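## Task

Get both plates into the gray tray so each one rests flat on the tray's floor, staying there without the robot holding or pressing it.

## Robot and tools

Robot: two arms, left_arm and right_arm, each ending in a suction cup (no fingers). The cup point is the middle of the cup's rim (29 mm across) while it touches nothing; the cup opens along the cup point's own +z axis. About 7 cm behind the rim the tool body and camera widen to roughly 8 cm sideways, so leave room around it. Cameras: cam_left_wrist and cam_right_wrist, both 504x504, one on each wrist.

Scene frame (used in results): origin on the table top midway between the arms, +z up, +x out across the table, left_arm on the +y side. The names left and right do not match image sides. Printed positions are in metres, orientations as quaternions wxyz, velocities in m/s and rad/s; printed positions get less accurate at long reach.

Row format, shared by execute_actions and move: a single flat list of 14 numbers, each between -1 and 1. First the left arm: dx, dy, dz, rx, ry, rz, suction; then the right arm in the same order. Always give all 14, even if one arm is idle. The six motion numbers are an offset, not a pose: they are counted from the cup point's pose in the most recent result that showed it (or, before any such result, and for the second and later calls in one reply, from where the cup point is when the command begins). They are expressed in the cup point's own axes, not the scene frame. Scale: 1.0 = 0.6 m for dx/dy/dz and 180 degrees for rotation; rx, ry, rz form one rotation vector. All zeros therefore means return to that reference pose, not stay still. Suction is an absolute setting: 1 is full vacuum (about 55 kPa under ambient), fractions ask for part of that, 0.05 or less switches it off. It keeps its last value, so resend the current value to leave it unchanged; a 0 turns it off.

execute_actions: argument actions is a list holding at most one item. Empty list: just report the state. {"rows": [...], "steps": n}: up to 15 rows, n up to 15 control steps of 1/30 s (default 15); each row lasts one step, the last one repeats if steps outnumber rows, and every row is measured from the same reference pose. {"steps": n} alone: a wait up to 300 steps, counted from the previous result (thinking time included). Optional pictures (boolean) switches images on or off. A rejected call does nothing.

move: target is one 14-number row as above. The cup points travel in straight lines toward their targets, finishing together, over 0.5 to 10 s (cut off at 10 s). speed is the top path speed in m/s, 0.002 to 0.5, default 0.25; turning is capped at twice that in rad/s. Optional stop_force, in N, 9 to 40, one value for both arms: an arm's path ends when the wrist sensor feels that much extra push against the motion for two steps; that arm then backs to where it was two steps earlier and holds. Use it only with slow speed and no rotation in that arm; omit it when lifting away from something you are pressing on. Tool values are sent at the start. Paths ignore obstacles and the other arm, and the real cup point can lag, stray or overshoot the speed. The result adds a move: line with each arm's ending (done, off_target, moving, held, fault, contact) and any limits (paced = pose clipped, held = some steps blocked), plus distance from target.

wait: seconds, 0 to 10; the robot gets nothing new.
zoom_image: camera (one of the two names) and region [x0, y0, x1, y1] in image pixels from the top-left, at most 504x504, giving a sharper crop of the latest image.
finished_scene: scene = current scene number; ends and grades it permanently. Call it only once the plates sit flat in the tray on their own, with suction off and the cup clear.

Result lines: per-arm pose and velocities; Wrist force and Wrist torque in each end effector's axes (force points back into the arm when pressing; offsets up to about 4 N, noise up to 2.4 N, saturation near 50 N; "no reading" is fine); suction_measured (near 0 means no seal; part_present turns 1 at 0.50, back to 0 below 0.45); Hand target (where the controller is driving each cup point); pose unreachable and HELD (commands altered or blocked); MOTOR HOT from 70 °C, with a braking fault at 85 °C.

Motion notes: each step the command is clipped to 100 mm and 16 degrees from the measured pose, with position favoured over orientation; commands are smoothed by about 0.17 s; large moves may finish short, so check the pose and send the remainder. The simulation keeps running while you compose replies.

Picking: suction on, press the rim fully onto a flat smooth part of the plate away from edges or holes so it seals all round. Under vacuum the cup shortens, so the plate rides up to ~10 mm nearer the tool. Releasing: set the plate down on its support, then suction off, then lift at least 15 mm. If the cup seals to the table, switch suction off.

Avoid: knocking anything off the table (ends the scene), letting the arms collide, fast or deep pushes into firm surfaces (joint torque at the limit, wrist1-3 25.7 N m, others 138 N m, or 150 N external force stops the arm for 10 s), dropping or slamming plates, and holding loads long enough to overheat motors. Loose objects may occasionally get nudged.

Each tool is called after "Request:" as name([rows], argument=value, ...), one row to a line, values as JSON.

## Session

Request:
move(target=[0.1,-0.1,-0.2,0,0,0,0,0.1,0.1,-0.2,0,0,0,0])

Scene clock: 1.17 s of 7200.00 s.
left_arm: end_effector_position=(+0.3206, +0.3194, +0.3484) suction_measured=0.00 part_present=0 end_effector_quat_wxyz=(+0.001, -0.169, +0.986, -0.001) end_effector_velocity=(-0.000, -0.001, +0.001) end_effector_angular_velocity=(+0.002, +0.001, +0.002) | right_arm: end_effector_position=(+0.4415, -0.2394, +0.3474) suction_measured=0.00 part_present=0 end_effector_quat_wxyz=(-0.000, +0.168, +0.986, +0.001) end_effector_velocity=(-0.000, +0.001, +0.002) end_effector_angular_velocity=(-0.001, +0.001, -0.001)
Joint positions: left_arm=[-0.526 -1.806  1.795 -1.562 -1.571 -1.051] | right_arm=[-0.127 -1.803  1.795 -1.562 -1.569  0.396]
Joint velocities: left_arm=[-0.002  0.002 -0.005  0.005  0.001 -0.004] | right_arm=[ 0.002  0.001 -0.005  0.005 -0.001  0.003]
Motor temperatures (°C, as the motors report them): left_arm=[34 33 32 40 36 37] | right_arm=[31 33 34 44 39 41]
Wrist force (N, on the end effector, along its own x y z axes, offset not removed): left_arm=[-0.6 0.1 3.9] | right_arm=[1.3 0.3 -2.4]
Wrist torque (N m, same axes, about the end effector's origin, offset not removed): left_arm=[0.01 0.13 0.08] | right_arm=[-0.04 -0.46 -0.28]
Hand target (left_arm): +0.321, +0.319, +0.349; +0.001, -0.169, +0.986, -0.001
Hand target (right_arm): +0.441, -0.239, +0.348; -0.000, +0.168, +0.986, +0.001
Off the commanded pose (left_arm): 0.000 m, 0 deg.
Off the commanded pose (right_arm): 0.000 m, 0 deg.
move: done

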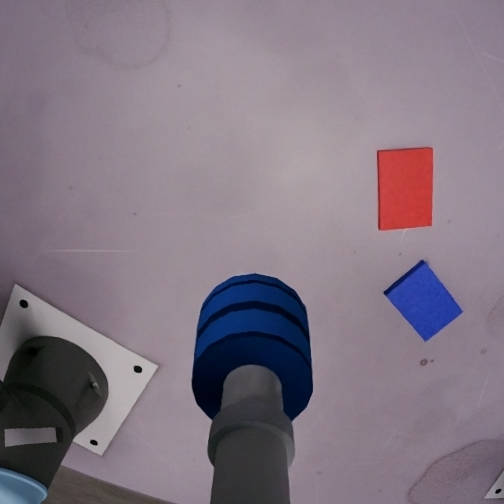

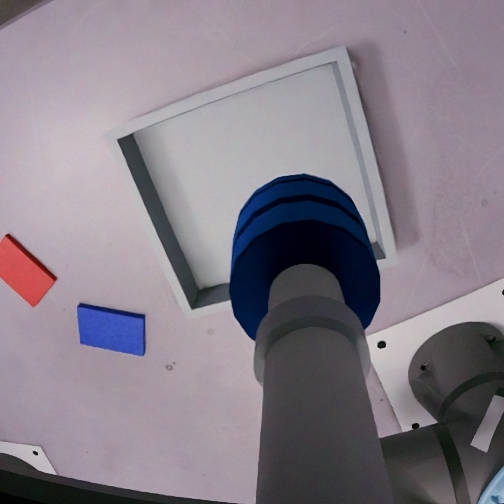

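Request:
move(target=[0.2,0.3,0,0,0,0,0,0.32,0.557,0.5,0,0,0,0])

Scene clock: 9.17 s of 7200.00 s.
left_arm: end_effector_position=(+0.1476, +0.4495, +0.3481) suction_measured=0.00 part_present=0 end_effector_quat_wxyz=(+0.001, -0.169, +0.986, -0.001) end_effector_velocity=(-0.001, +0.000, +0.000) end_effector_angular_velocity=(+0.000, -0.000, +0.000) | right_arm: end_effector_position=(+0.3707, +0.1398, +0.0470) suction_measured=0.00 part_present=0 end_effector_quat_wxyz=(-0.000, +0.168, +0.986, +0.000) end_effector_velocity=(-0.000, +0.002, -0.000) end_effector_angular_velocity=(+0.001, -0.001, +0.001)
Joint positions: left_arm=[-0.609 -2.374  2.057 -1.256 -1.571 -1.133] | right_arm=[ 0.638 -1.06   1.765 -2.276 -1.569  1.16 ]
Joint velocities: left_arm=[-0.001 -0.002  0.     0.002  0.    -0.001] | right_arm=[ 0.002  0.003 -0.004 -0.    -0.     0.001]
Motor temperatures (°C, as the motors report them): left_arm=[34 33 32 40 36 37] | right_arm=[31 33 34 44 39 41]
Wrist force (N, on the end effector, along its own x y z axes, offset not removed): left_arm=[-1.7 -3.9 2.9] | right_arm=[2.1 0.6 0.3]
Wrist torque (N m, same axes, about the end effector's origin, offset not removed): left_arm=[-0.80 0.22 0.09] | right_arm=[0.11 -0.45 -0.14]
Hand target (left_arm): +0.148, +0.450, +0.348; +0.001, -0.169, +0.986, -0.001
Hand target (right_arm): +0.371, +0.140, +0.047; -0.000, +0.168, +0.986, +0.000
Off the commanded pose (left_arm): 0.001 m, 0 deg.
Off the commanded pose (right_arm): 0.001 m, 0 deg.
After step 90, 2.43 s passed at rest.
move: done

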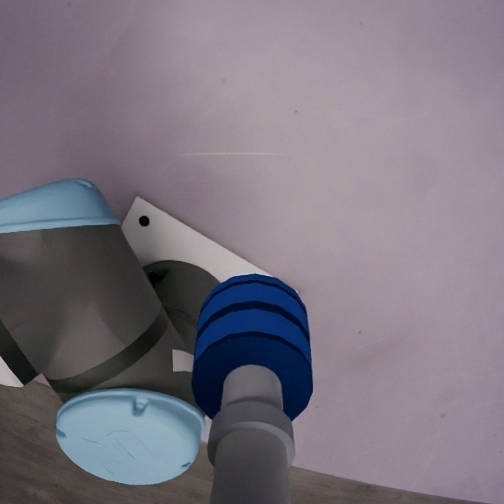

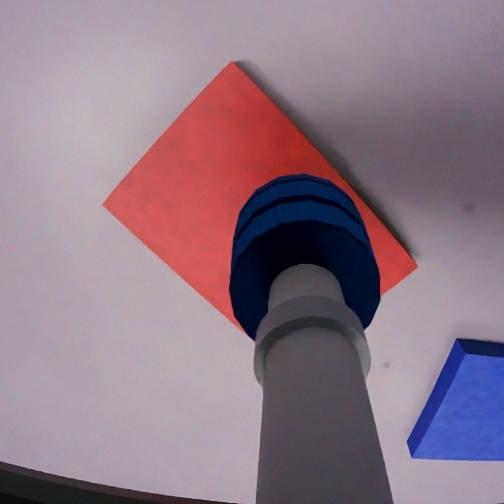

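Request:
move(target=[0,0,0,0,0,0,0,0.013,0.025,0.04,0,0,0,0], speed=0.05)

Request:
move(target=[0,0,0,0,0,0,0,0,0,0.045,0,0,0,1], speed=0.008, stop_force=9)

Request:
move(target=[0,0,0,0,0,0,0,0,0,-0.18,0,0,0,1], speed=0.12)

Request:
move(target=[0,0,0,0,0,0,0,-0.213,-0.41,0,0,0,0.13,1], speed=0.2)

Scene clock: 18.37 s of 7200.00 s.
left_arm: end_effector_position=(+0.1476, +0.4495, +0.3482) suction_measured=0.00 part_present=0 end_effector_quat_wxyz=(+0.001, -0.169, +0.986, -0.001) end_effector_velocity=(-0.000, -0.000, -0.000) end_effector_angular_velocity=(-0.000, +0.001, +0.000) | right_arm: end_effector_position=(+0.3683, +0.1564, +0.0231) suction_measured=0.00 part_present=0 end_effector_quat_wxyz=(-0.000, +0.168, +0.986, +0.000) end_effector_velocity=(-0.000, +0.002, -0.001) end_effector_angular_velocity=(+0.001, -0.001, +0.002)
Joint positions: left_arm=[-0.609 -2.374  2.057 -1.256 -1.571 -1.133] | right_arm=[ 0.659 -0.998  1.738 -2.311 -1.569  1.182]
Joint velocities: left_arm=[-0.     0.001  0.     0.    -0.001 -0.   ] | right_arm=[ 0.002  0.004 -0.003 -0.002  0.     0.   ]
Motor temperatures (°C, as the motors report them): left_arm=[34 33 32 40 36 37] | right_arm=[31 33 34 44 39 41]
Wrist force (N, on the end effector, along its own x y z axes, offset not removed): left_arm=[-1.4 3.4 -4.1] | right_arm=[2.0 3.7 -1.6]
Wrist torque (N m, same axes, about the end effector's origin, offset not removed): left_arm=[0.11 0.45 0.12] | right_arm=[0.47 -0.36 -0.20]
Hand target (left_arm): +0.148, +0.449, +0.348; +0.001, -0.169, +0.986, -0.001
Hand target (right_arm): +0.368, +0.156, +0.023; -0.000, +0.168, +0.986, +0.000
Off the commanded pose (left_arm): 0.000 m, 0 deg.
Off the commanded pose (right_arm): 0.000 m, 0 deg.
After step 90, 5.23 s passed at rest.
move: done

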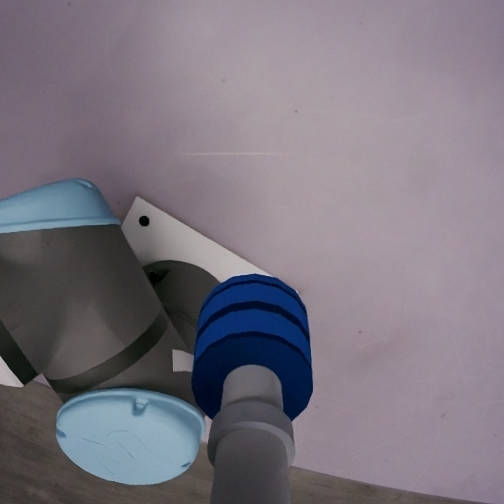

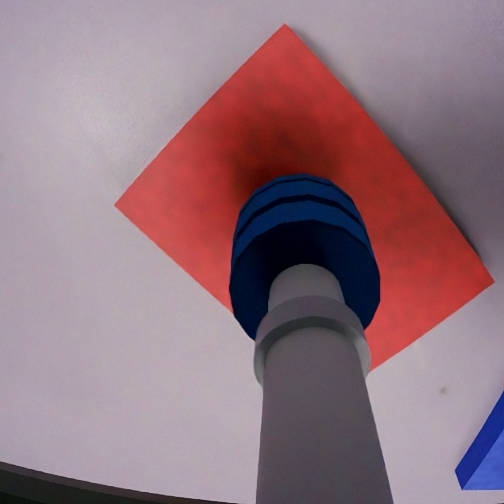

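Scene clock: 21.80 s of 7200.00 s.
left_arm: end_effector_position=(+0.1476, +0.4495, +0.3482) suction_measured=0.00 part_present=0 end_effector_quat_wxyz=(+0.001, -0.169, +0.986, -0.001) end_effector_velocity=(-0.000, +0.000, +0.000) end_effector_angular_velocity=(-0.000, +0.000, +0.001) | right_arm: end_effector_position=(+0.3682, +0.1563, -0.0014) suction_measured=1.00 part_present=1 end_effector_quat_wxyz=(-0.000, +0.168, +0.986, +0.000) end_effector_velocity=(-0.001, -0.000, +0.002) end_effector_angular_velocity=(-0.002, +0.002, +0.002)
Joint positions: left_arm=[-0.609 -2.374  2.057 -1.256 -1.571 -1.133] | right_arm=[ 0.659 -0.957  1.75  -2.364 -1.569  1.182]
Joint velocities: left_arm=[ 0. -0. -0. -0. -0. -0.] | right_arm=[ 0.001 -0.005 -0.     0.008  0.    -0.001]
Motor temperatures (°C, as the motors report them): left_arm=[34 33 32 40 36 37] | right_arm=[31 33 34 44 39 41]
Wrist force (N, on the end effector, along its own x y z axes, offset not removed): left_arm=[-0.4 -0.2 5.2] | right_arm=[1.7 4.2 -17.4]
Wrist torque (N m, same axes, about the end effector's origin, offset not removed): left_arm=[-0.11 0.08 0.02] | right_arm=[0.28 -0.55 -0.18]
Hand target (left_arm): +0.148, +0.450, +0.348; +0.001, -0.169, +0.986, -0.001
Hand target (right_arm): +0.368, +0.156, -0.001; -0.000, +0.168, +0.986, +0.000
Off the commanded pose (left_arm): 0.000 m, 0 deg.
Off the commanded pose (right_arm): 0.002 m, 0 deg.
move: contact (right_arm)

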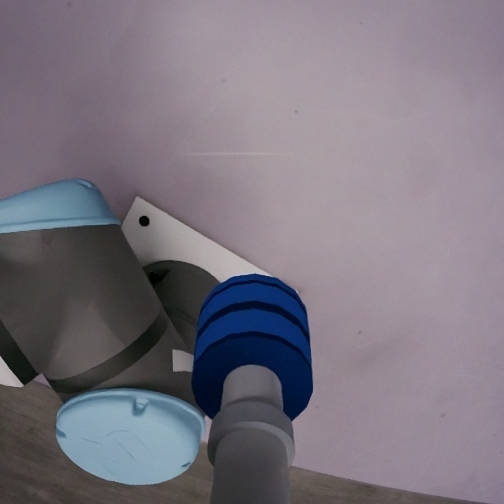

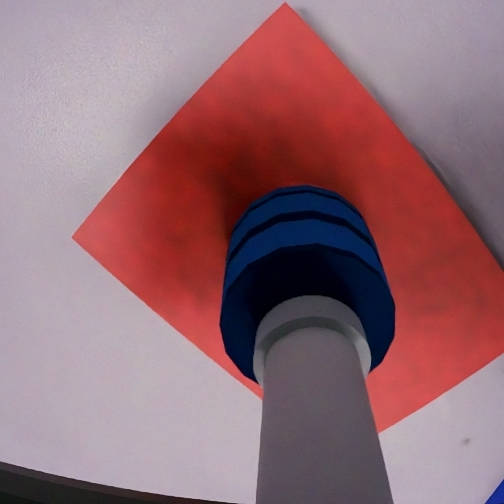

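Scene clock: 23.17 s of 7200.00 s.
left_arm: end_effector_position=(+0.1476, +0.4495, +0.3482) suction_measured=0.00 part_present=0 end_effector_quat_wxyz=(+0.001, -0.169, +0.986, -0.001) end_effector_velocity=(+0.000, +0.000, +0.000) end_effector_angular_velocity=(+0.000, -0.000, +0.001) | right_arm: end_effector_position=(+0.3682, +0.1564, +0.1065) suction_measured=0.99 part_present=1 end_effector_quat_wxyz=(-0.000, +0.168, +0.986, +0.000) end_effector_velocity=(+0.000, -0.000, +0.002) end_effector_angular_velocity=(+0.000, +0.000, -0.000)
Joint positions: left_arm=[-0.609 -2.374  2.057 -1.256 -1.571 -1.133] | right_arm=[ 0.659 -1.117  1.67  -2.124 -1.569  1.182]
Joint velocities: left_arm=[ 0.001 -0.    -0.     0.     0.    -0.   ] | right_arm=[-0.001 -0.002 -0.003  0.005  0.    -0.   ]
Motor temperatures (°C, as the motors report them): left_arm=[34 33 32 40 36 37] | right_arm=[31 33 34 44 39 41]
Wrist force (N, on the end effector, along its own x y z axes, offset not removed): left_arm=[0.7 -4.9 1.1] | right_arm=[0.5 -0.8 -1.2]
Wrist torque (N m, same axes, about the end effector's origin, offset not removed): left_arm=[-0.77 0.07 0.02] | right_arm=[-0.20 -0.20 -0.15]
Hand target (left_arm): +0.148, +0.450, +0.348; +0.001, -0.169, +0.986, -0.001
Hand target (right_arm): +0.368, +0.156, +0.107; -0.000, +0.168, +0.986, +0.000
Off the commanded pose (left_arm): 0.000 m, 0 deg.
Off the commanded pose (right_arm): 0.000 m, 0 deg.
move: done

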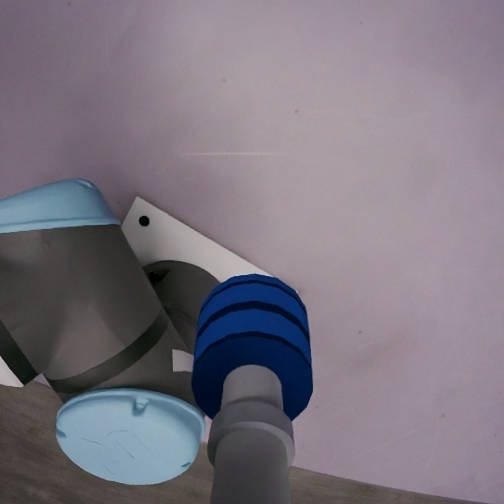

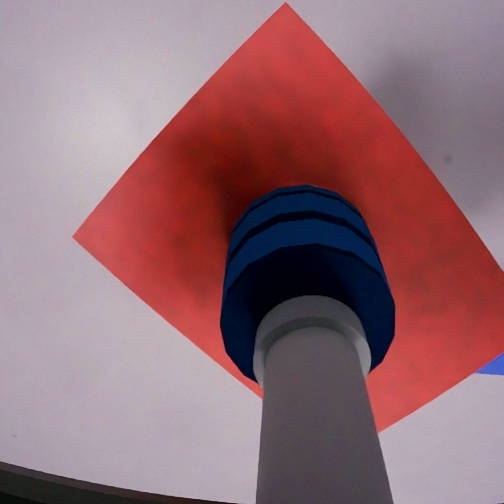

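Scene clock: 25.10 s of 7200.00 s.
left_arm: end_effector_position=(+0.1476, +0.4495, +0.3482) suction_measured=0.00 part_present=0 end_effector_quat_wxyz=(+0.001, -0.169, +0.986, -0.001) end_effector_velocity=(-0.000, -0.000, +0.000) end_effector_angular_velocity=(-0.000, +0.000, -0.001) | right_arm: end_effector_position=(+0.4076, -0.1180, +0.1067) suction_measured=0.98 part_present=1 end_effector_quat_wxyz=(-0.000, +0.365, +0.931, +0.001) end_effector_velocity=(+0.000, -0.002, +0.000) end_effector_angular_velocity=(+0.000, +0.000, -0.001)
Joint positions: left_arm=[-0.609 -2.374  2.057 -1.256 -1.571 -1.133] | right_arm=[ 0.181 -1.515  2.199 -2.256 -1.569  1.111]
Joint velocities: left_arm=[-0.001  0.    -0.     0.    -0.    -0.   ] | right_arm=[-0.005 -0.003  0.002  0.001  0.    -0.003]
Motor temperatures (°C, as the motors report them): left_arm=[34 33 32 40 36 37] | right_arm=[31 33 34 44 39 41]
Wrist force (N, on the end effector, along its own x y z axes, offset not removed): left_arm=[3.4 -1.0 2.7] | right_arm=[1.7 -0.8 0.9]
Wrist torque (N m, same axes, about the end effector's origin, offset not removed): left_arm=[-0.20 -0.41 0.00] | right_arm=[-0.27 -0.47 -0.16]
Hand target (left_arm): +0.148, +0.450, +0.348; +0.001, -0.169, +0.986, -0.001
Hand target (right_arm): +0.408, -0.118, +0.107; -0.000, +0.365, +0.931, +0.001
Off the commanded pose (left_arm): 0.000 m, 0 deg.
Off the commanded pose (right_arm): 0.001 m, 0 deg.
move: done

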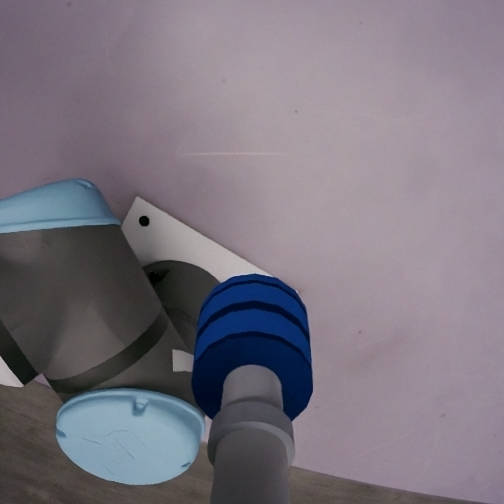

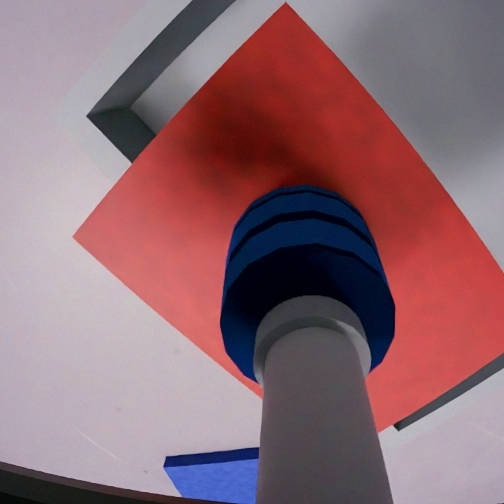

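Request:
move(target=[0,0,0,0,0,0,0,-0.068,-0.037,0.04,0,0,0,1], speed=0.08)

Scene clock: 31.83 s of 7200.00 s.
left_arm: end_effector_position=(+0.1476, +0.4495, +0.3482) suction_measured=0.00 part_present=0 end_effector_quat_wxyz=(+0.001, -0.169, +0.986, -0.001) end_effector_velocity=(+0.000, +0.000, +0.000) end_effector_angular_velocity=(+0.000, -0.000, +0.001) | right_arm: end_effector_position=(+0.4224, -0.1619, +0.0828) suction_measured=0.96 part_present=1 end_effector_quat_wxyz=(-0.000, +0.365, +0.931, +0.001) end_effector_velocity=(+0.000, -0.001, -0.001) end_effector_angular_velocity=(+0.001, -0.000, +0.003)
Joint positions: left_arm=[-0.609 -2.374  2.057 -1.256 -1.571 -1.133] | right_arm=[ 0.07  -1.498  2.263 -2.336 -1.569  1.001]
Joint velocities: left_arm=[ 0.001  0.    -0.     0.     0.     0.   ] | right_arm=[-0.003  0.001  0.002 -0.004  0.001 -0.006]
Motor temperatures (°C, as the motors report them): left_arm=[34 33 32 40 36 37] | right_arm=[31 33 34 44 39 41]
Wrist force (N, on the end effector, along its own x y z axes, offset not removed): left_arm=[-0.6 -1.3 0.9] | right_arm=[2.2 1.7 -1.9]
Wrist torque (N m, same axes, about the end effector's origin, offset not removed): left_arm=[-0.39 -0.03 -0.24] | right_arm=[0.10 -0.44 -0.04]
Hand target (left_arm): +0.148, +0.450, +0.348; +0.001, -0.169, +0.986, -0.001
Hand target (right_arm): +0.422, -0.162, +0.083; -0.000, +0.365, +0.931, +0.001
Off the commanded pose (left_arm): 0.000 m, 0 deg.
Off the commanded pose (right_arm): 0.000 m, 0 deg.
move: done

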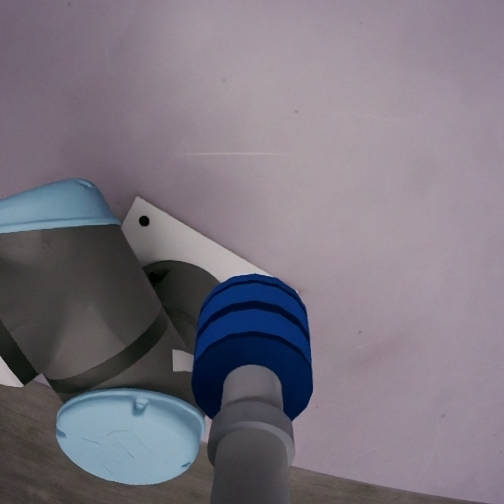

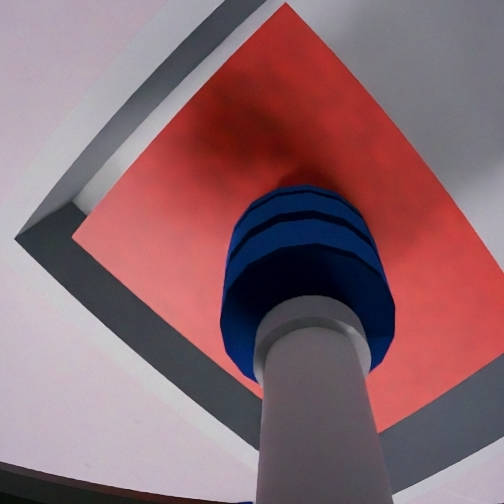

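Request:
move(target=[0,0,0,0,0,0,0,0,0,0.1,0,0,0,1], speed=0.05)

Request:
move(target=[0,0,0,0,0,0,0,0,0,0.04,0,0,0,1], speed=0.007, stop_force=9)

Request:
move(target=[0,0,0,0,0,0,0,0,0,-0.003,0,0,0,0], speed=0.003)

Request:
move(target=[0,0,0,0,0,0,0,0,0,-0.2,0,0,0,0], speed=0.12)

Request:
move(target=[0,0,0,0,0,0,0,0.47,0.123,0.04,0,0,0,0])

Request:
move(target=[0,0,0,0,0,0,0,0,0,0.1,0,0,0,0])

Scene clock: 43.17 s of 7200.00 s.
left_arm: end_effector_position=(+0.1476, +0.4495, +0.3482) suction_measured=0.00 part_present=0 end_effector_quat_wxyz=(+0.001, -0.169, +0.986, -0.001) end_effector_velocity=(+0.000, +0.000, +0.000) end_effector_angular_velocity=(-0.000, +0.000, +0.000) | right_arm: end_effector_position=(+0.4224, -0.1619, +0.0229) suction_measured=0.99 part_present=1 end_effector_quat_wxyz=(-0.000, +0.365, +0.931, +0.001) end_effector_velocity=(+0.000, +0.000, -0.002) end_effector_angular_velocity=(+0.000, -0.001, -0.000)
Joint positions: left_arm=[-0.609 -2.374  2.057 -1.256 -1.571 -1.133] | right_arm=[ 0.07  -1.356  2.322 -2.537 -1.569  1.001]
Joint velocities: left_arm=[ 0.  0. -0. -0. -0.  0.] | right_arm=[ 0.     0.006  0.001 -0.008 -0.     0.   ]
Motor temperatures (°C, as the motors report them): left_arm=[34 33 32 40 36 37] | right_arm=[31 33 34 44 39 41]
Wrist force (N, on the end effector, along its own x y z axes, offset not removed): left_arm=[-0.8 1.7 2.8] | right_arm=[2.1 0.8 -1.6]
Wrist torque (N m, same axes, about the end effector's origin, offset not removed): left_arm=[0.05 0.23 0.10] | right_arm=[0.00 -0.42 -0.17]
Hand target (left_arm): +0.148, +0.450, +0.348; +0.001, -0.169, +0.986, -0.001
Hand target (right_arm): +0.422, -0.162, +0.023; -0.000, +0.365, +0.931, +0.001
Off the commanded pose (left_arm): 0.000 m, 0 deg.
Off the commanded pose (right_arm): 0.000 m, 0 deg.
move: done

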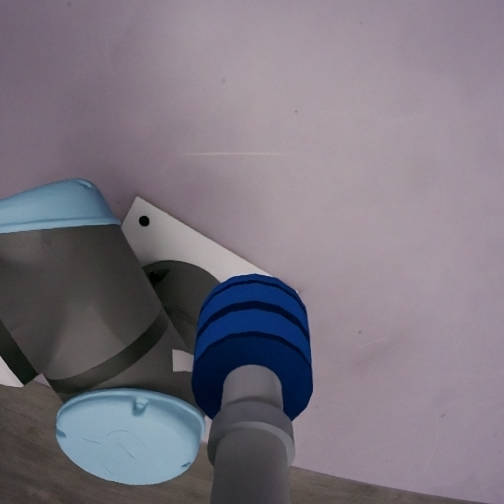

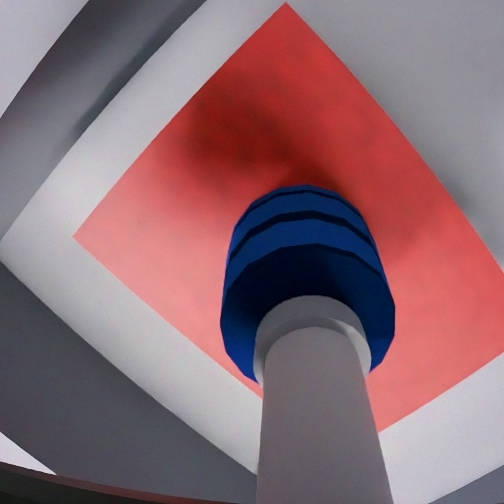

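Scene clock: 46.60 s of 7200.00 s.
left_arm: end_effector_position=(+0.1476, +0.4495, +0.3482) suction_measured=0.00 part_present=0 end_effector_quat_wxyz=(+0.001, -0.169, +0.986, -0.001) end_effector_velocity=(+0.000, +0.000, +0.000) end_effector_angular_velocity=(-0.000, -0.000, +0.002) | right_arm: end_effector_position=(+0.4223, -0.1619, +0.0014) suction_measured=0.98 part_present=1 end_effector_quat_wxyz=(-0.000, +0.365, +0.931, +0.001) end_effector_velocity=(-0.001, +0.000, +0.002) end_effector_angular_velocity=(-0.001, +0.003, +0.001)
Joint positions: left_arm=[-0.609 -2.374  2.057 -1.256 -1.571 -1.133] | right_arm=[ 0.07  -1.297  2.336 -2.611 -1.569  1.001]
Joint velocities: left_arm=[ 0.001  0.    -0.    -0.     0.    -0.   ] | right_arm=[ 0.    -0.005 -0.001  0.009 -0.    -0.001]
Motor temperatures (°C, as the motors report them): left_arm=[34 33 32 40 36 37] | right_arm=[31 33 34 44 39 41]
Wrist force (N, on the end effector, along its own x y z axes, offset not removed): left_arm=[0.7 1.2 2.3] | right_arm=[2.9 -5.0 -31.8]
Wrist torque (N m, same axes, about the end effector's origin, offset not removed): left_arm=[0.01 0.05 0.20] | right_arm=[-0.10 -0.23 -0.20]
Hand target (left_arm): +0.148, +0.450, +0.348; +0.001, -0.169, +0.986, -0.001
Hand target (right_arm): +0.422, -0.162, +0.002; -0.000, +0.365, +0.931, +0.001
Off the commanded pose (left_arm): 0.000 m, 0 deg.
Off the commanded pose (right_arm): 0.002 m, 0 deg.
move: contact (right_arm)

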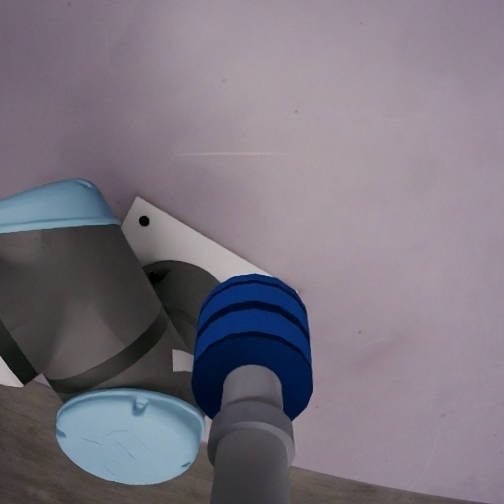

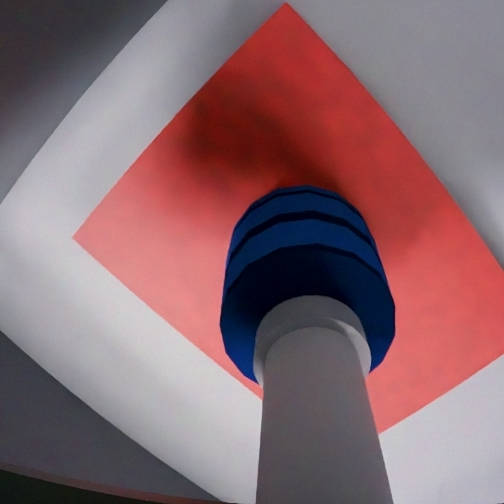

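Scene clock: 47.43 s of 7200.00 s.
left_arm: end_effector_position=(+0.1476, +0.4495, +0.3482) suction_measured=0.00 part_present=0 end_effector_quat_wxyz=(+0.001, -0.169, +0.986, -0.001) end_effector_velocity=(-0.000, -0.000, +0.000) end_effector_angular_velocity=(-0.001, +0.000, -0.000) | right_arm: end_effector_position=(+0.4223, -0.1619, +0.0031) suction_measured=0.00 part_present=0 end_effector_quat_wxyz=(-0.000, +0.365, +0.931, +0.001) end_effector_velocity=(-0.000, -0.000, +0.000) end_effector_angular_velocity=(-0.000, +0.001, +0.001)
Joint positions: left_arm=[-0.609 -2.374  2.057 -1.256 -1.571 -1.133] | right_arm=[ 0.07  -1.302  2.335 -2.605 -1.569  1.001]
Joint velocities: left_arm=[-0.    -0.    -0.     0.    -0.001  0.   ] | right_arm=[ 0.    -0.001 -0.     0.002 -0.    -0.001]
Motor temperatures (°C, as the motors report them): left_arm=[34 33 32 40 36 37] | right_arm=[31 33 34 44 39 41]
Wrist force (N, on the end effector, along its own x y z axes, offset not removed): left_arm=[1.0 -3.0 2.5] | right_arm=[4.2 1.8 -8.7]
Wrist torque (N m, same axes, about the end effector's origin, offset not removed): left_arm=[-0.57 -0.09 0.24] | right_arm=[0.12 -0.74 -0.23]
Hand target (left_arm): +0.148, +0.450, +0.348; +0.001, -0.169, +0.986, -0.001
Hand target (right_arm): +0.422, -0.162, +0.003; -0.000, +0.365, +0.931, +0.001
Off the commanded pose (left_arm): 0.000 m, 0 deg.
Off the commanded pose (right_arm): 0.000 m, 0 deg.
move: done

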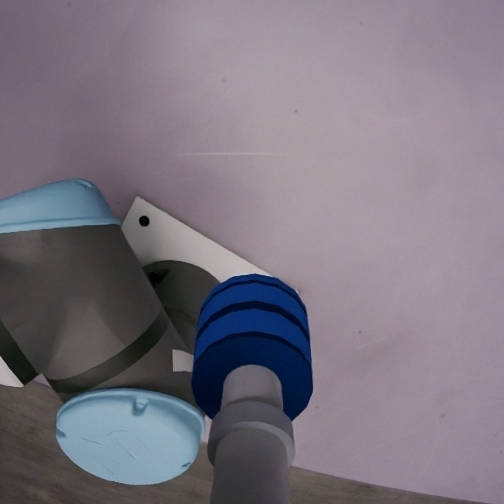

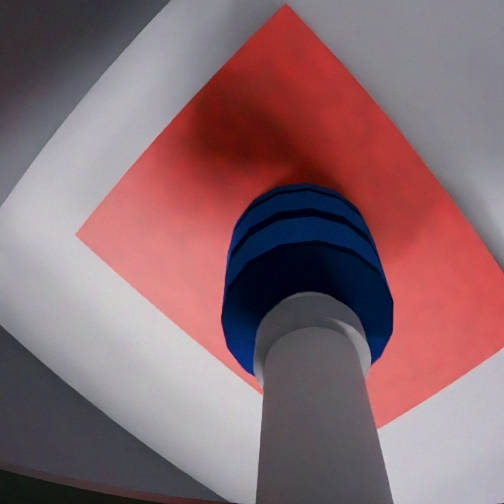

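Scene clock: 48.93 s of 7200.00 s.
left_arm: end_effector_position=(+0.1476, +0.4495, +0.3482) suction_measured=0.00 part_present=0 end_effector_quat_wxyz=(+0.001, -0.169, +0.986, -0.001) end_effector_velocity=(-0.000, -0.000, +0.000) end_effector_angular_velocity=(-0.000, +0.000, -0.002) | right_arm: end_effector_position=(+0.4224, -0.1619, +0.1231) suction_measured=0.00 part_present=0 end_effector_quat_wxyz=(-0.000, +0.365, +0.931, +0.001) end_effector_velocity=(-0.000, +0.000, +0.002) end_effector_angular_velocity=(+0.000, +0.000, +0.000)
Joint positions: left_arm=[-0.609 -2.374  2.057 -1.256 -1.571 -1.133] | right_arm=[ 0.07  -1.576  2.21  -2.205 -1.569  1.001]
Joint velocities: left_arm=[-0.001 -0.    -0.     0.    -0.     0.   ] | right_arm=[ 0.001 -0.003 -0.002  0.006  0.     0.   ]
Motor temperatures (°C, as the motors report them): left_arm=[34 33 32 40 36 37] | right_arm=[31 33 34 44 39 41]
Wrist force (N, on the end effector, along its own x y z axes, offset not removed): left_arm=[1.5 0.1 4.0] | right_arm=[1.2 0.0 -1.4]
Wrist torque (N m, same axes, about the end effector's origin, offset not removed): left_arm=[-0.04 -0.10 -0.01] | right_arm=[-0.11 -0.33 -0.26]
Hand target (left_arm): +0.148, +0.450, +0.348; +0.001, -0.169, +0.986, -0.001
Hand target (right_arm): +0.422, -0.162, +0.123; -0.000, +0.365, +0.931, +0.001
Off the commanded pose (left_arm): 0.000 m, 0 deg.
Off the commanded pose (right_arm): 0.000 m, 0 deg.
move: done

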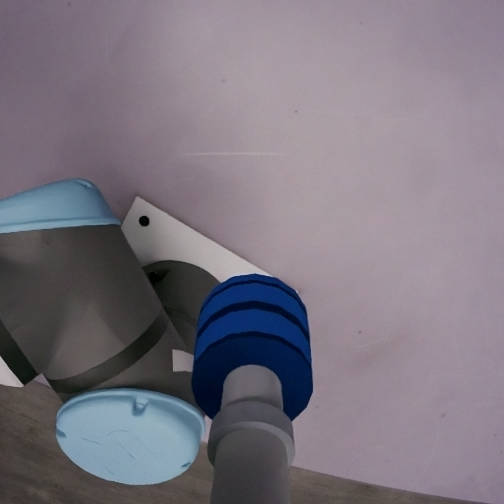

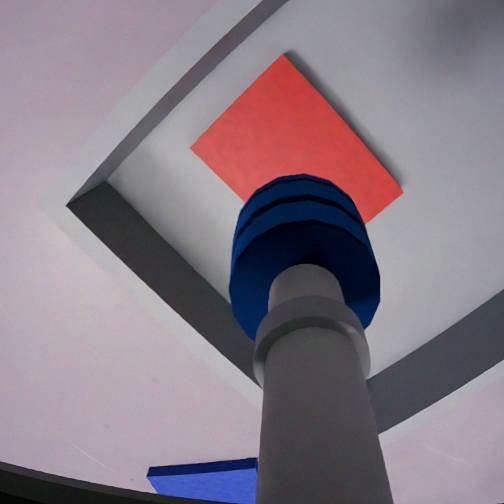

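Scene clock: 50.70 s of 7200.00 s.
left_arm: end_effector_position=(+0.1476, +0.4495, +0.3482) suction_measured=0.00 part_present=0 end_effector_quat_wxyz=(+0.001, -0.169, +0.986, -0.001) end_effector_velocity=(-0.000, +0.000, -0.000) end_effector_angular_velocity=(+0.000, +0.000, +0.001) | right_arm: end_effector_position=(+0.2651, +0.0838, +0.0990) suction_measured=0.00 part_present=0 end_effector_quat_wxyz=(-0.001, +0.365, +0.931, +0.000) end_effector_velocity=(-0.000, +0.002, -0.000) end_effector_angular_velocity=(-0.000, -0.000, -0.002)
Joint positions: left_arm=[-0.609 -2.374  2.057 -1.256 -1.571 -1.133] | right_arm=[ 0.717 -1.335  2.009 -2.245 -1.569  1.647]
Joint velocities: left_arm=[ 0.001  0.     0.     0.    -0.     0.   ] | right_arm=[ 0.003  0.003 -0.004  0.001 -0.001  0.004]
Motor temperatures (°C, as the motors report them): left_arm=[34 33 32 40 36 37] | right_arm=[31 33 34 44 39 41]
Wrist force (N, on the end effector, along its own x y z axes, offset not removed): left_arm=[0.2 5.2 -1.7] | right_arm=[3.3 1.7 0.0]
Wrist torque (N m, same axes, about the end effector's origin, offset not removed): left_arm=[0.60 0.23 0.05] | right_arm=[0.23 -0.60 -0.10]
Hand target (left_arm): +0.148, +0.450, +0.348; +0.001, -0.169, +0.986, -0.001
Hand target (right_arm): +0.265, +0.084, +0.099; -0.001, +0.365, +0.931, +0.000
Off the commanded pose (left_arm): 0.000 m, 0 deg.
Off the commanded pose (right_arm): 0.001 m, 0 deg.
move: done

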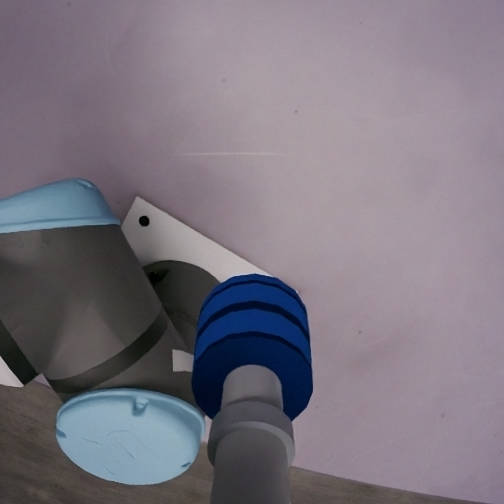

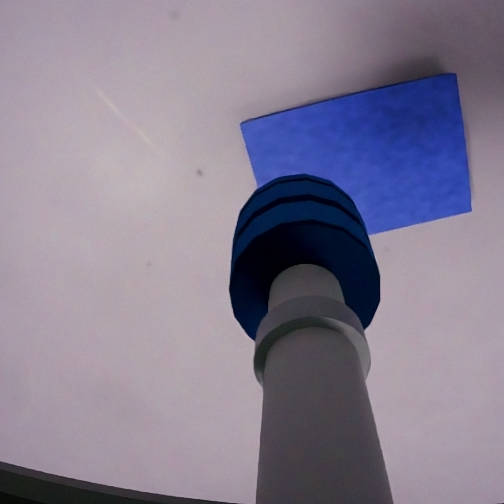

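Scene clock: 51.60 s of 7200.00 s.
left_arm: end_effector_position=(+0.1476, +0.4495, +0.3482) suction_measured=0.00 part_present=0 end_effector_quat_wxyz=(+0.001, -0.169, +0.986, -0.001) end_effector_velocity=(+0.000, +0.000, -0.000) end_effector_angular_velocity=(+0.000, -0.000, +0.001) | right_arm: end_effector_position=(+0.2651, +0.0837, +0.0391) suction_measured=0.00 part_present=0 end_effector_quat_wxyz=(-0.001, +0.365, +0.931, +0.000) end_effector_velocity=(+0.000, +0.000, -0.002) end_effector_angular_velocity=(+0.001, -0.001, +0.000)
Joint positions: left_arm=[-0.609 -2.374  2.057 -1.256 -1.571 -1.133] | right_arm=[ 0.717 -1.227  2.065 -2.409 -1.569  1.647]
Joint velocities: left_arm=[0.001 0.    0.    0.    0.    0.   ] | right_arm=[ 0.     0.005  0.001 -0.007 -0.    -0.   ]
Motor temperatures (°C, as the motors report them): left_arm=[34 33 32 40 36 37] | right_arm=[31 33 34 44 39 41]
Wrist force (N, on the end effector, along its own x y z axes, offset not removed): left_arm=[0.0 1.3 0.8] | right_arm=[3.1 1.5 0.0]
Wrist torque (N m, same axes, about the end effector's origin, offset not removed): left_arm=[0.07 0.07 -0.29] | right_arm=[0.13 -0.52 -0.22]
Hand target (left_arm): +0.148, +0.450, +0.348; +0.001, -0.169, +0.986, -0.001
Hand target (right_arm): +0.265, +0.084, +0.039; -0.001, +0.365, +0.931, +0.000
Off the commanded pose (left_arm): 0.000 m, 0 deg.
Off the commanded pose (right_arm): 0.000 m, 0 deg.
move: done

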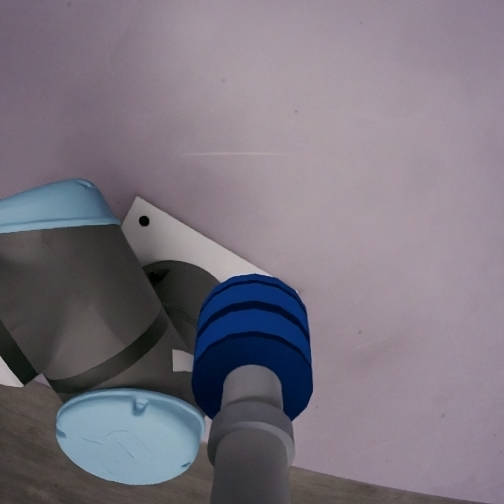

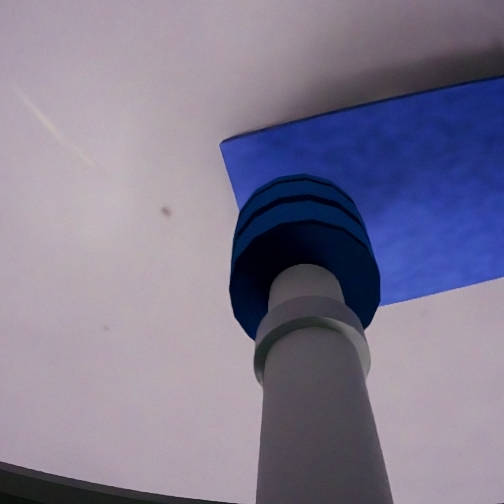

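Request:
move(target=[0,0,0,0,0,0,0,-0.005,-0.045,0.025,0,0,0,0], speed=0.05)

Request:
move(target=[0,0,0,0,0,0,0,0,0,0.045,0,0,0,1], speed=0.008, stop_force=9)

Request:
move(target=[0,0,0,0,0,0,0,0,0,-0.18,0,0,0,1], speed=0.12)

Request:
move(target=[0,0,0,0,0,0,0,-0.545,-0.193,0,0,0,0.317,1], speed=0.2)

Request:
move(target=[0,0,0,0,0,0,0,0,0,0.13,0,0,0,1], speed=0.02, stop_force=9)

Scene clock: 61.27 s of 7200.00 s.
left_arm: end_effector_position=(+0.1476, +0.4495, +0.3482) suction_measured=0.00 part_present=0 end_effector_quat_wxyz=(+0.001, -0.169, +0.986, -0.001) end_effector_velocity=(-0.000, -0.000, -0.000) end_effector_angular_velocity=(+0.000, +0.000, -0.000) | right_arm: end_effector_position=(+0.2490, +0.0620, +0.0242) suction_measured=0.00 part_present=0 end_effector_quat_wxyz=(-0.001, +0.365, +0.931, +0.000) end_effector_velocity=(-0.001, -0.002, -0.001) end_effector_angular_velocity=(-0.000, -0.000, +0.001)
Joint positions: left_arm=[-0.609 -2.374  2.057 -1.256 -1.571 -1.133] | right_arm=[ 0.715 -1.244  2.15  -2.477 -1.569  1.645]
Joint velocities: left_arm=[-0.  0.  0.  0.  0. -0.] | right_arm=[-0.    -0.001  0.005 -0.005 -0.    -0.002]
Motor temperatures (°C, as the motors report them): left_arm=[34 33 32 40 36 37] | right_arm=[31 33 34 44 39 41]
Wrist force (N, on the end effector, along its own x y z axes, offset not removed): left_arm=[-2.5 -1.7 2.3] | right_arm=[3.7 0.7 -0.7]
Wrist torque (N m, same axes, about the end effector's origin, offset not removed): left_arm=[-0.33 0.49 0.22] | right_arm=[0.10 -0.59 -0.26]
Hand target (left_arm): +0.148, +0.450, +0.348; +0.001, -0.169, +0.986, -0.001
Hand target (right_arm): +0.249, +0.062, +0.024; -0.001, +0.365, +0.931, +0.000
Off the commanded pose (left_arm): 0.000 m, 0 deg.
Off the commanded pose (right_arm): 0.000 m, 0 deg.
After step 90, 5.67 s passed at rest.
move: done

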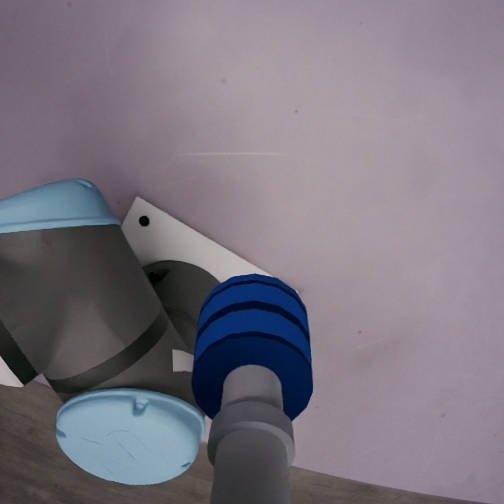

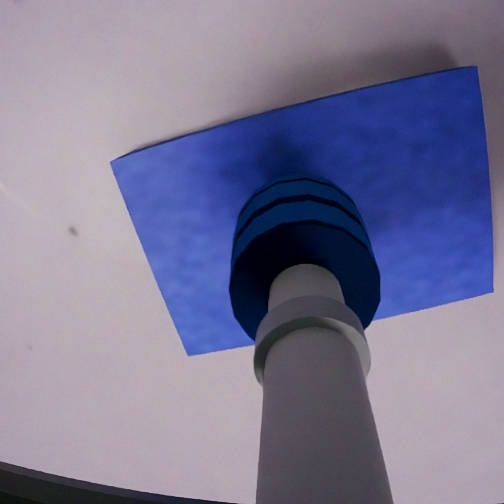

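Scene clock: 64.67 s of 7200.00 s.
left_arm: end_effector_position=(+0.1476, +0.4495, +0.3482) suction_measured=0.00 part_present=0 end_effector_quat_wxyz=(+0.001, -0.169, +0.986, -0.001) end_effector_velocity=(+0.000, +0.000, -0.000) end_effector_angular_velocity=(+0.000, -0.000, +0.000) | right_arm: end_effector_position=(+0.2490, +0.0619, -0.0000) suction_measured=1.00 part_present=1 end_effector_quat_wxyz=(-0.001, +0.365, +0.931, +0.000) end_effector_velocity=(-0.001, -0.001, +0.001) end_effector_angular_velocity=(-0.004, +0.003, +0.000)
Joint positions: left_arm=[-0.609 -2.374  2.057 -1.256 -1.571 -1.133] | right_arm=[ 0.715 -1.189  2.165 -2.547 -1.569  1.645]
Joint velocities: left_arm=[ 0. -0.  0. -0.  0. -0.] | right_arm=[-0.001 -0.005 -0.     0.01   0.    -0.001]
Motor temperatures (°C, as the motors report them): left_arm=[34 33 32 40 36 37] | right_arm=[31 33 34 44 39 41]
Wrist force (N, on the end effector, along its own x y z axes, offset not removed): left_arm=[-1.7 -3.6 2.1] | right_arm=[4.2 4.5 -27.8]
Wrist torque (N m, same axes, about the end effector's origin, offset not removed): left_arm=[-0.68 0.21 0.20] | right_arm=[0.01 -0.62 -0.29]
Hand target (left_arm): +0.148, +0.450, +0.348; +0.001, -0.169, +0.986, -0.001
Hand target (right_arm): +0.249, +0.062, +0.000; -0.001, +0.365, +0.931, +0.000
Off the commanded pose (left_arm): 0.000 m, 0 deg.
Off the commanded pose (right_arm): 0.003 m, 0 deg.
move: contact (right_arm)

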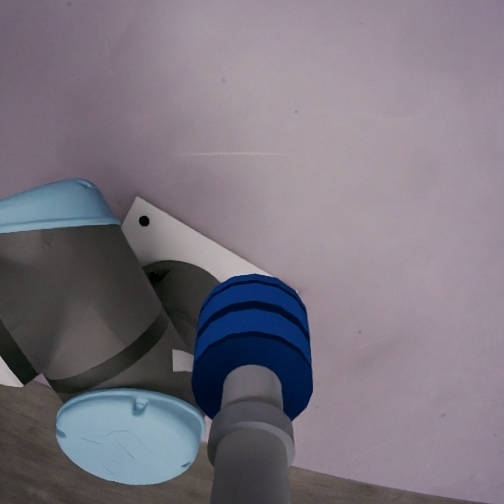

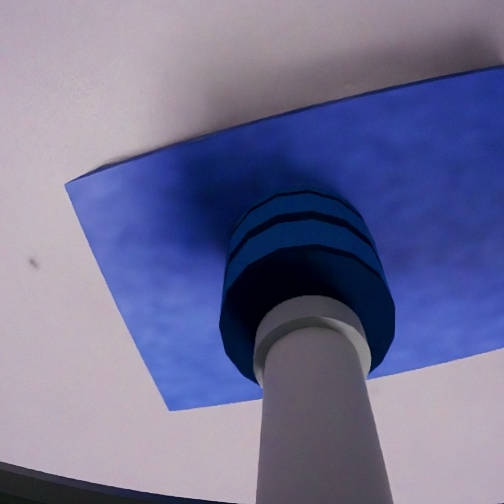

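Scene clock: 66.03 s of 7200.00 s.
left_arm: end_effector_position=(+0.1476, +0.4495, +0.3482) suction_measured=0.00 part_present=0 end_effector_quat_wxyz=(+0.001, -0.169, +0.986, -0.001) end_effector_velocity=(-0.000, -0.000, -0.000) end_effector_angular_velocity=(+0.000, -0.000, -0.002) | right_arm: end_effector_position=(+0.2490, +0.0620, +0.1079) suction_measured=0.99 part_present=1 end_effector_quat_wxyz=(-0.001, +0.365, +0.931, +0.000) end_effector_velocity=(-0.000, +0.000, +0.002) end_effector_angular_velocity=(-0.000, +0.000, +0.001)
Joint positions: left_arm=[-0.609 -2.374  2.057 -1.256 -1.571 -1.133] | right_arm=[ 0.715 -1.406  2.071 -2.235 -1.569  1.645]
Joint velocities: left_arm=[-0.002  0.     0.     0.     0.    -0.   ] | right_arm=[ 0.    -0.004 -0.003  0.007  0.    -0.001]
Motor temperatures (°C, as the motors report them): left_arm=[34 33 32 40 36 37] | right_arm=[31 33 34 44 39 41]
Wrist force (N, on the end effector, along its own x y z axes, offset not removed): left_arm=[-1.7 -2.4 1.2] | right_arm=[1.9 0.0 0.3]
Wrist torque (N m, same axes, about the end effector's origin, offset not removed): left_arm=[-0.39 0.38 -0.04] | right_arm=[-0.11 -0.54 -0.17]
Hand target (left_arm): +0.148, +0.450, +0.348; +0.001, -0.169, +0.986, -0.001
Hand target (right_arm): +0.249, +0.062, +0.108; -0.001, +0.365, +0.931, +0.000
Off the commanded pose (left_arm): 0.000 m, 0 deg.
Off the commanded pose (right_arm): 0.000 m, 0 deg.
move: done

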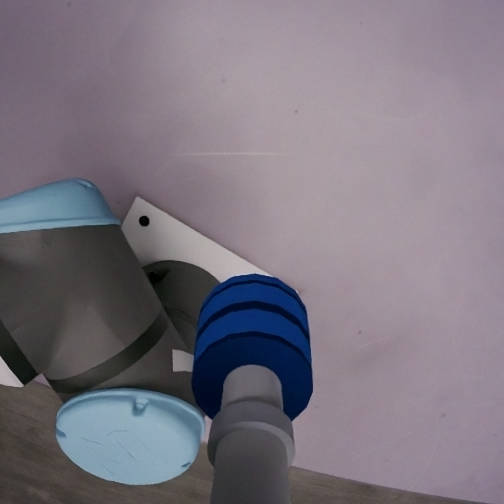

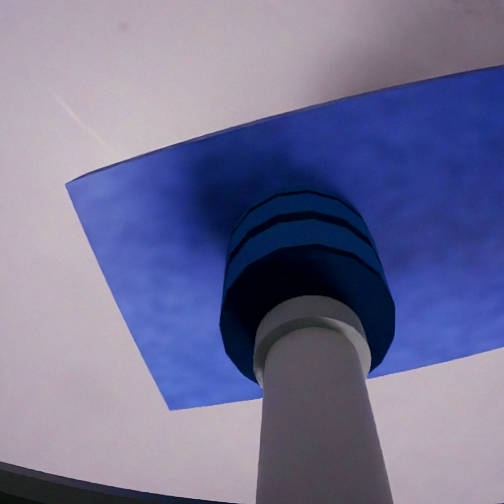

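Scene clock: 69.07 s of 7200.00 s.
left_arm: end_effector_position=(+0.1476, +0.4495, +0.3482) suction_measured=0.00 part_present=0 end_effector_quat_wxyz=(+0.001, -0.169, +0.986, -0.001) end_effector_velocity=(+0.000, +0.000, -0.000) end_effector_angular_velocity=(+0.000, -0.000, +0.000) | right_arm: end_effector_position=(+0.4109, -0.2452, +0.1081) suction_measured=0.98 part_present=1 end_effector_quat_wxyz=(-0.000, +0.765, +0.644, +0.001) end_effector_velocity=(+0.001, -0.002, +0.000) end_effector_angular_velocity=(+0.000, -0.001, -0.005)
Joint positions: left_arm=[-0.609 -2.374  2.057 -1.256 -1.571 -1.133] | right_arm=[-0.138 -1.676  2.35  -2.246 -1.569  1.788]
Joint velocities: left_arm=[ 0. -0.  0.  0.  0. -0.] | right_arm=[-0.005  0.    -0.    -0.     0.     0.   ]
Motor temperatures (°C, as the motors report them): left_arm=[34 33 32 40 36 37] | right_arm=[31 33 34 44 39 41]
Wrist force (N, on the end effector, along its own x y z axes, offset not removed): left_arm=[-3.1 -2.9 3.4] | right_arm=[2.7 0.0 0.8]
Wrist torque (N m, same axes, about the end effector's origin, offset not removed): left_arm=[-0.37 0.39 0.17] | right_arm=[-0.02 -0.53 -0.28]
Hand target (left_arm): +0.148, +0.450, +0.348; +0.001, -0.169, +0.986, -0.001
Hand target (right_arm): +0.411, -0.245, +0.108; -0.000, +0.765, +0.644, +0.001
Off the commanded pose (left_arm): 0.000 m, 0 deg.
Off the commanded pose (right_arm): 0.001 m, 0 deg.
move: done

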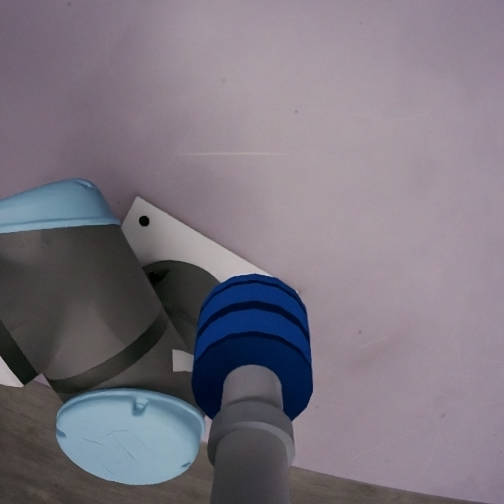

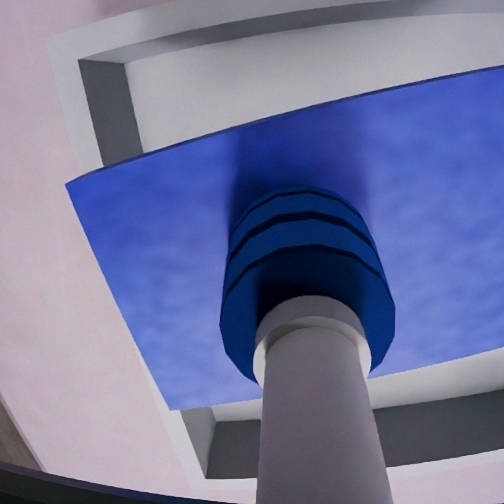

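Scene clock: 73.27 s of 7200.00 s.
left_arm: end_effector_position=(+0.1476, +0.4495, +0.3482) suction_measured=0.00 part_present=0 end_effector_quat_wxyz=(+0.001, -0.169, +0.986, -0.001) end_effector_velocity=(+0.000, +0.000, +0.000) end_effector_angular_velocity=(+0.001, -0.001, +0.000) | right_arm: end_effector_position=(+0.4109, -0.2452, +0.0302) suction_measured=0.99 part_present=1 end_effector_quat_wxyz=(-0.000, +0.765, +0.644, +0.001) end_effector_velocity=(-0.000, -0.000, -0.002) end_effector_angular_velocity=(+0.000, +0.001, +0.000)
Joint positions: left_arm=[-0.609 -2.374  2.057 -1.256 -1.571 -1.133] | right_arm=[-0.138 -1.477  2.446 -2.54  -1.569  1.788]
Joint velocities: left_arm=[ 0.     0.    -0.     0.     0.001  0.   ] | right_arm=[-0.001  0.006  0.002 -0.007  0.    -0.001]
Motor temperatures (°C, as the motors report them): left_arm=[34 33 32 40 36 37] | right_arm=[31 33 34 44 39 41]
Wrist force (N, on the end effector, along its own x y z axes, offset not removed): left_arm=[0.2 -2.1 1.4] | right_arm=[2.7 1.6 1.2]
Wrist torque (N m, same axes, about the end effector's origin, offset not removed): left_arm=[-0.38 0.05 0.02] | right_arm=[0.20 -0.39 -0.12]
Hand target (left_arm): +0.148, +0.450, +0.348; +0.001, -0.169, +0.986, -0.001
Hand target (right_arm): +0.411, -0.245, +0.030; -0.000, +0.765, +0.644, +0.001
Off the commanded pose (left_arm): 0.000 m, 0 deg.
Off the commanded pose (right_arm): 0.000 m, 0 deg.
move: done

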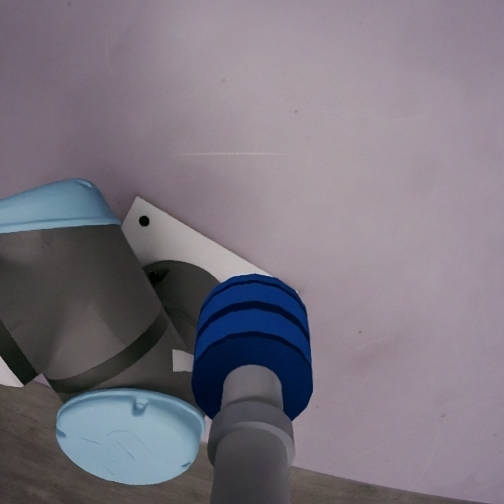

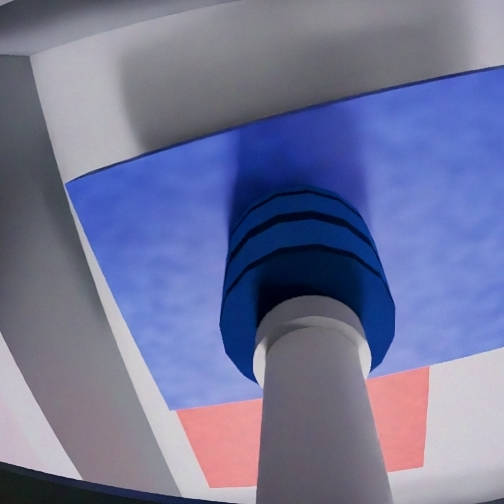

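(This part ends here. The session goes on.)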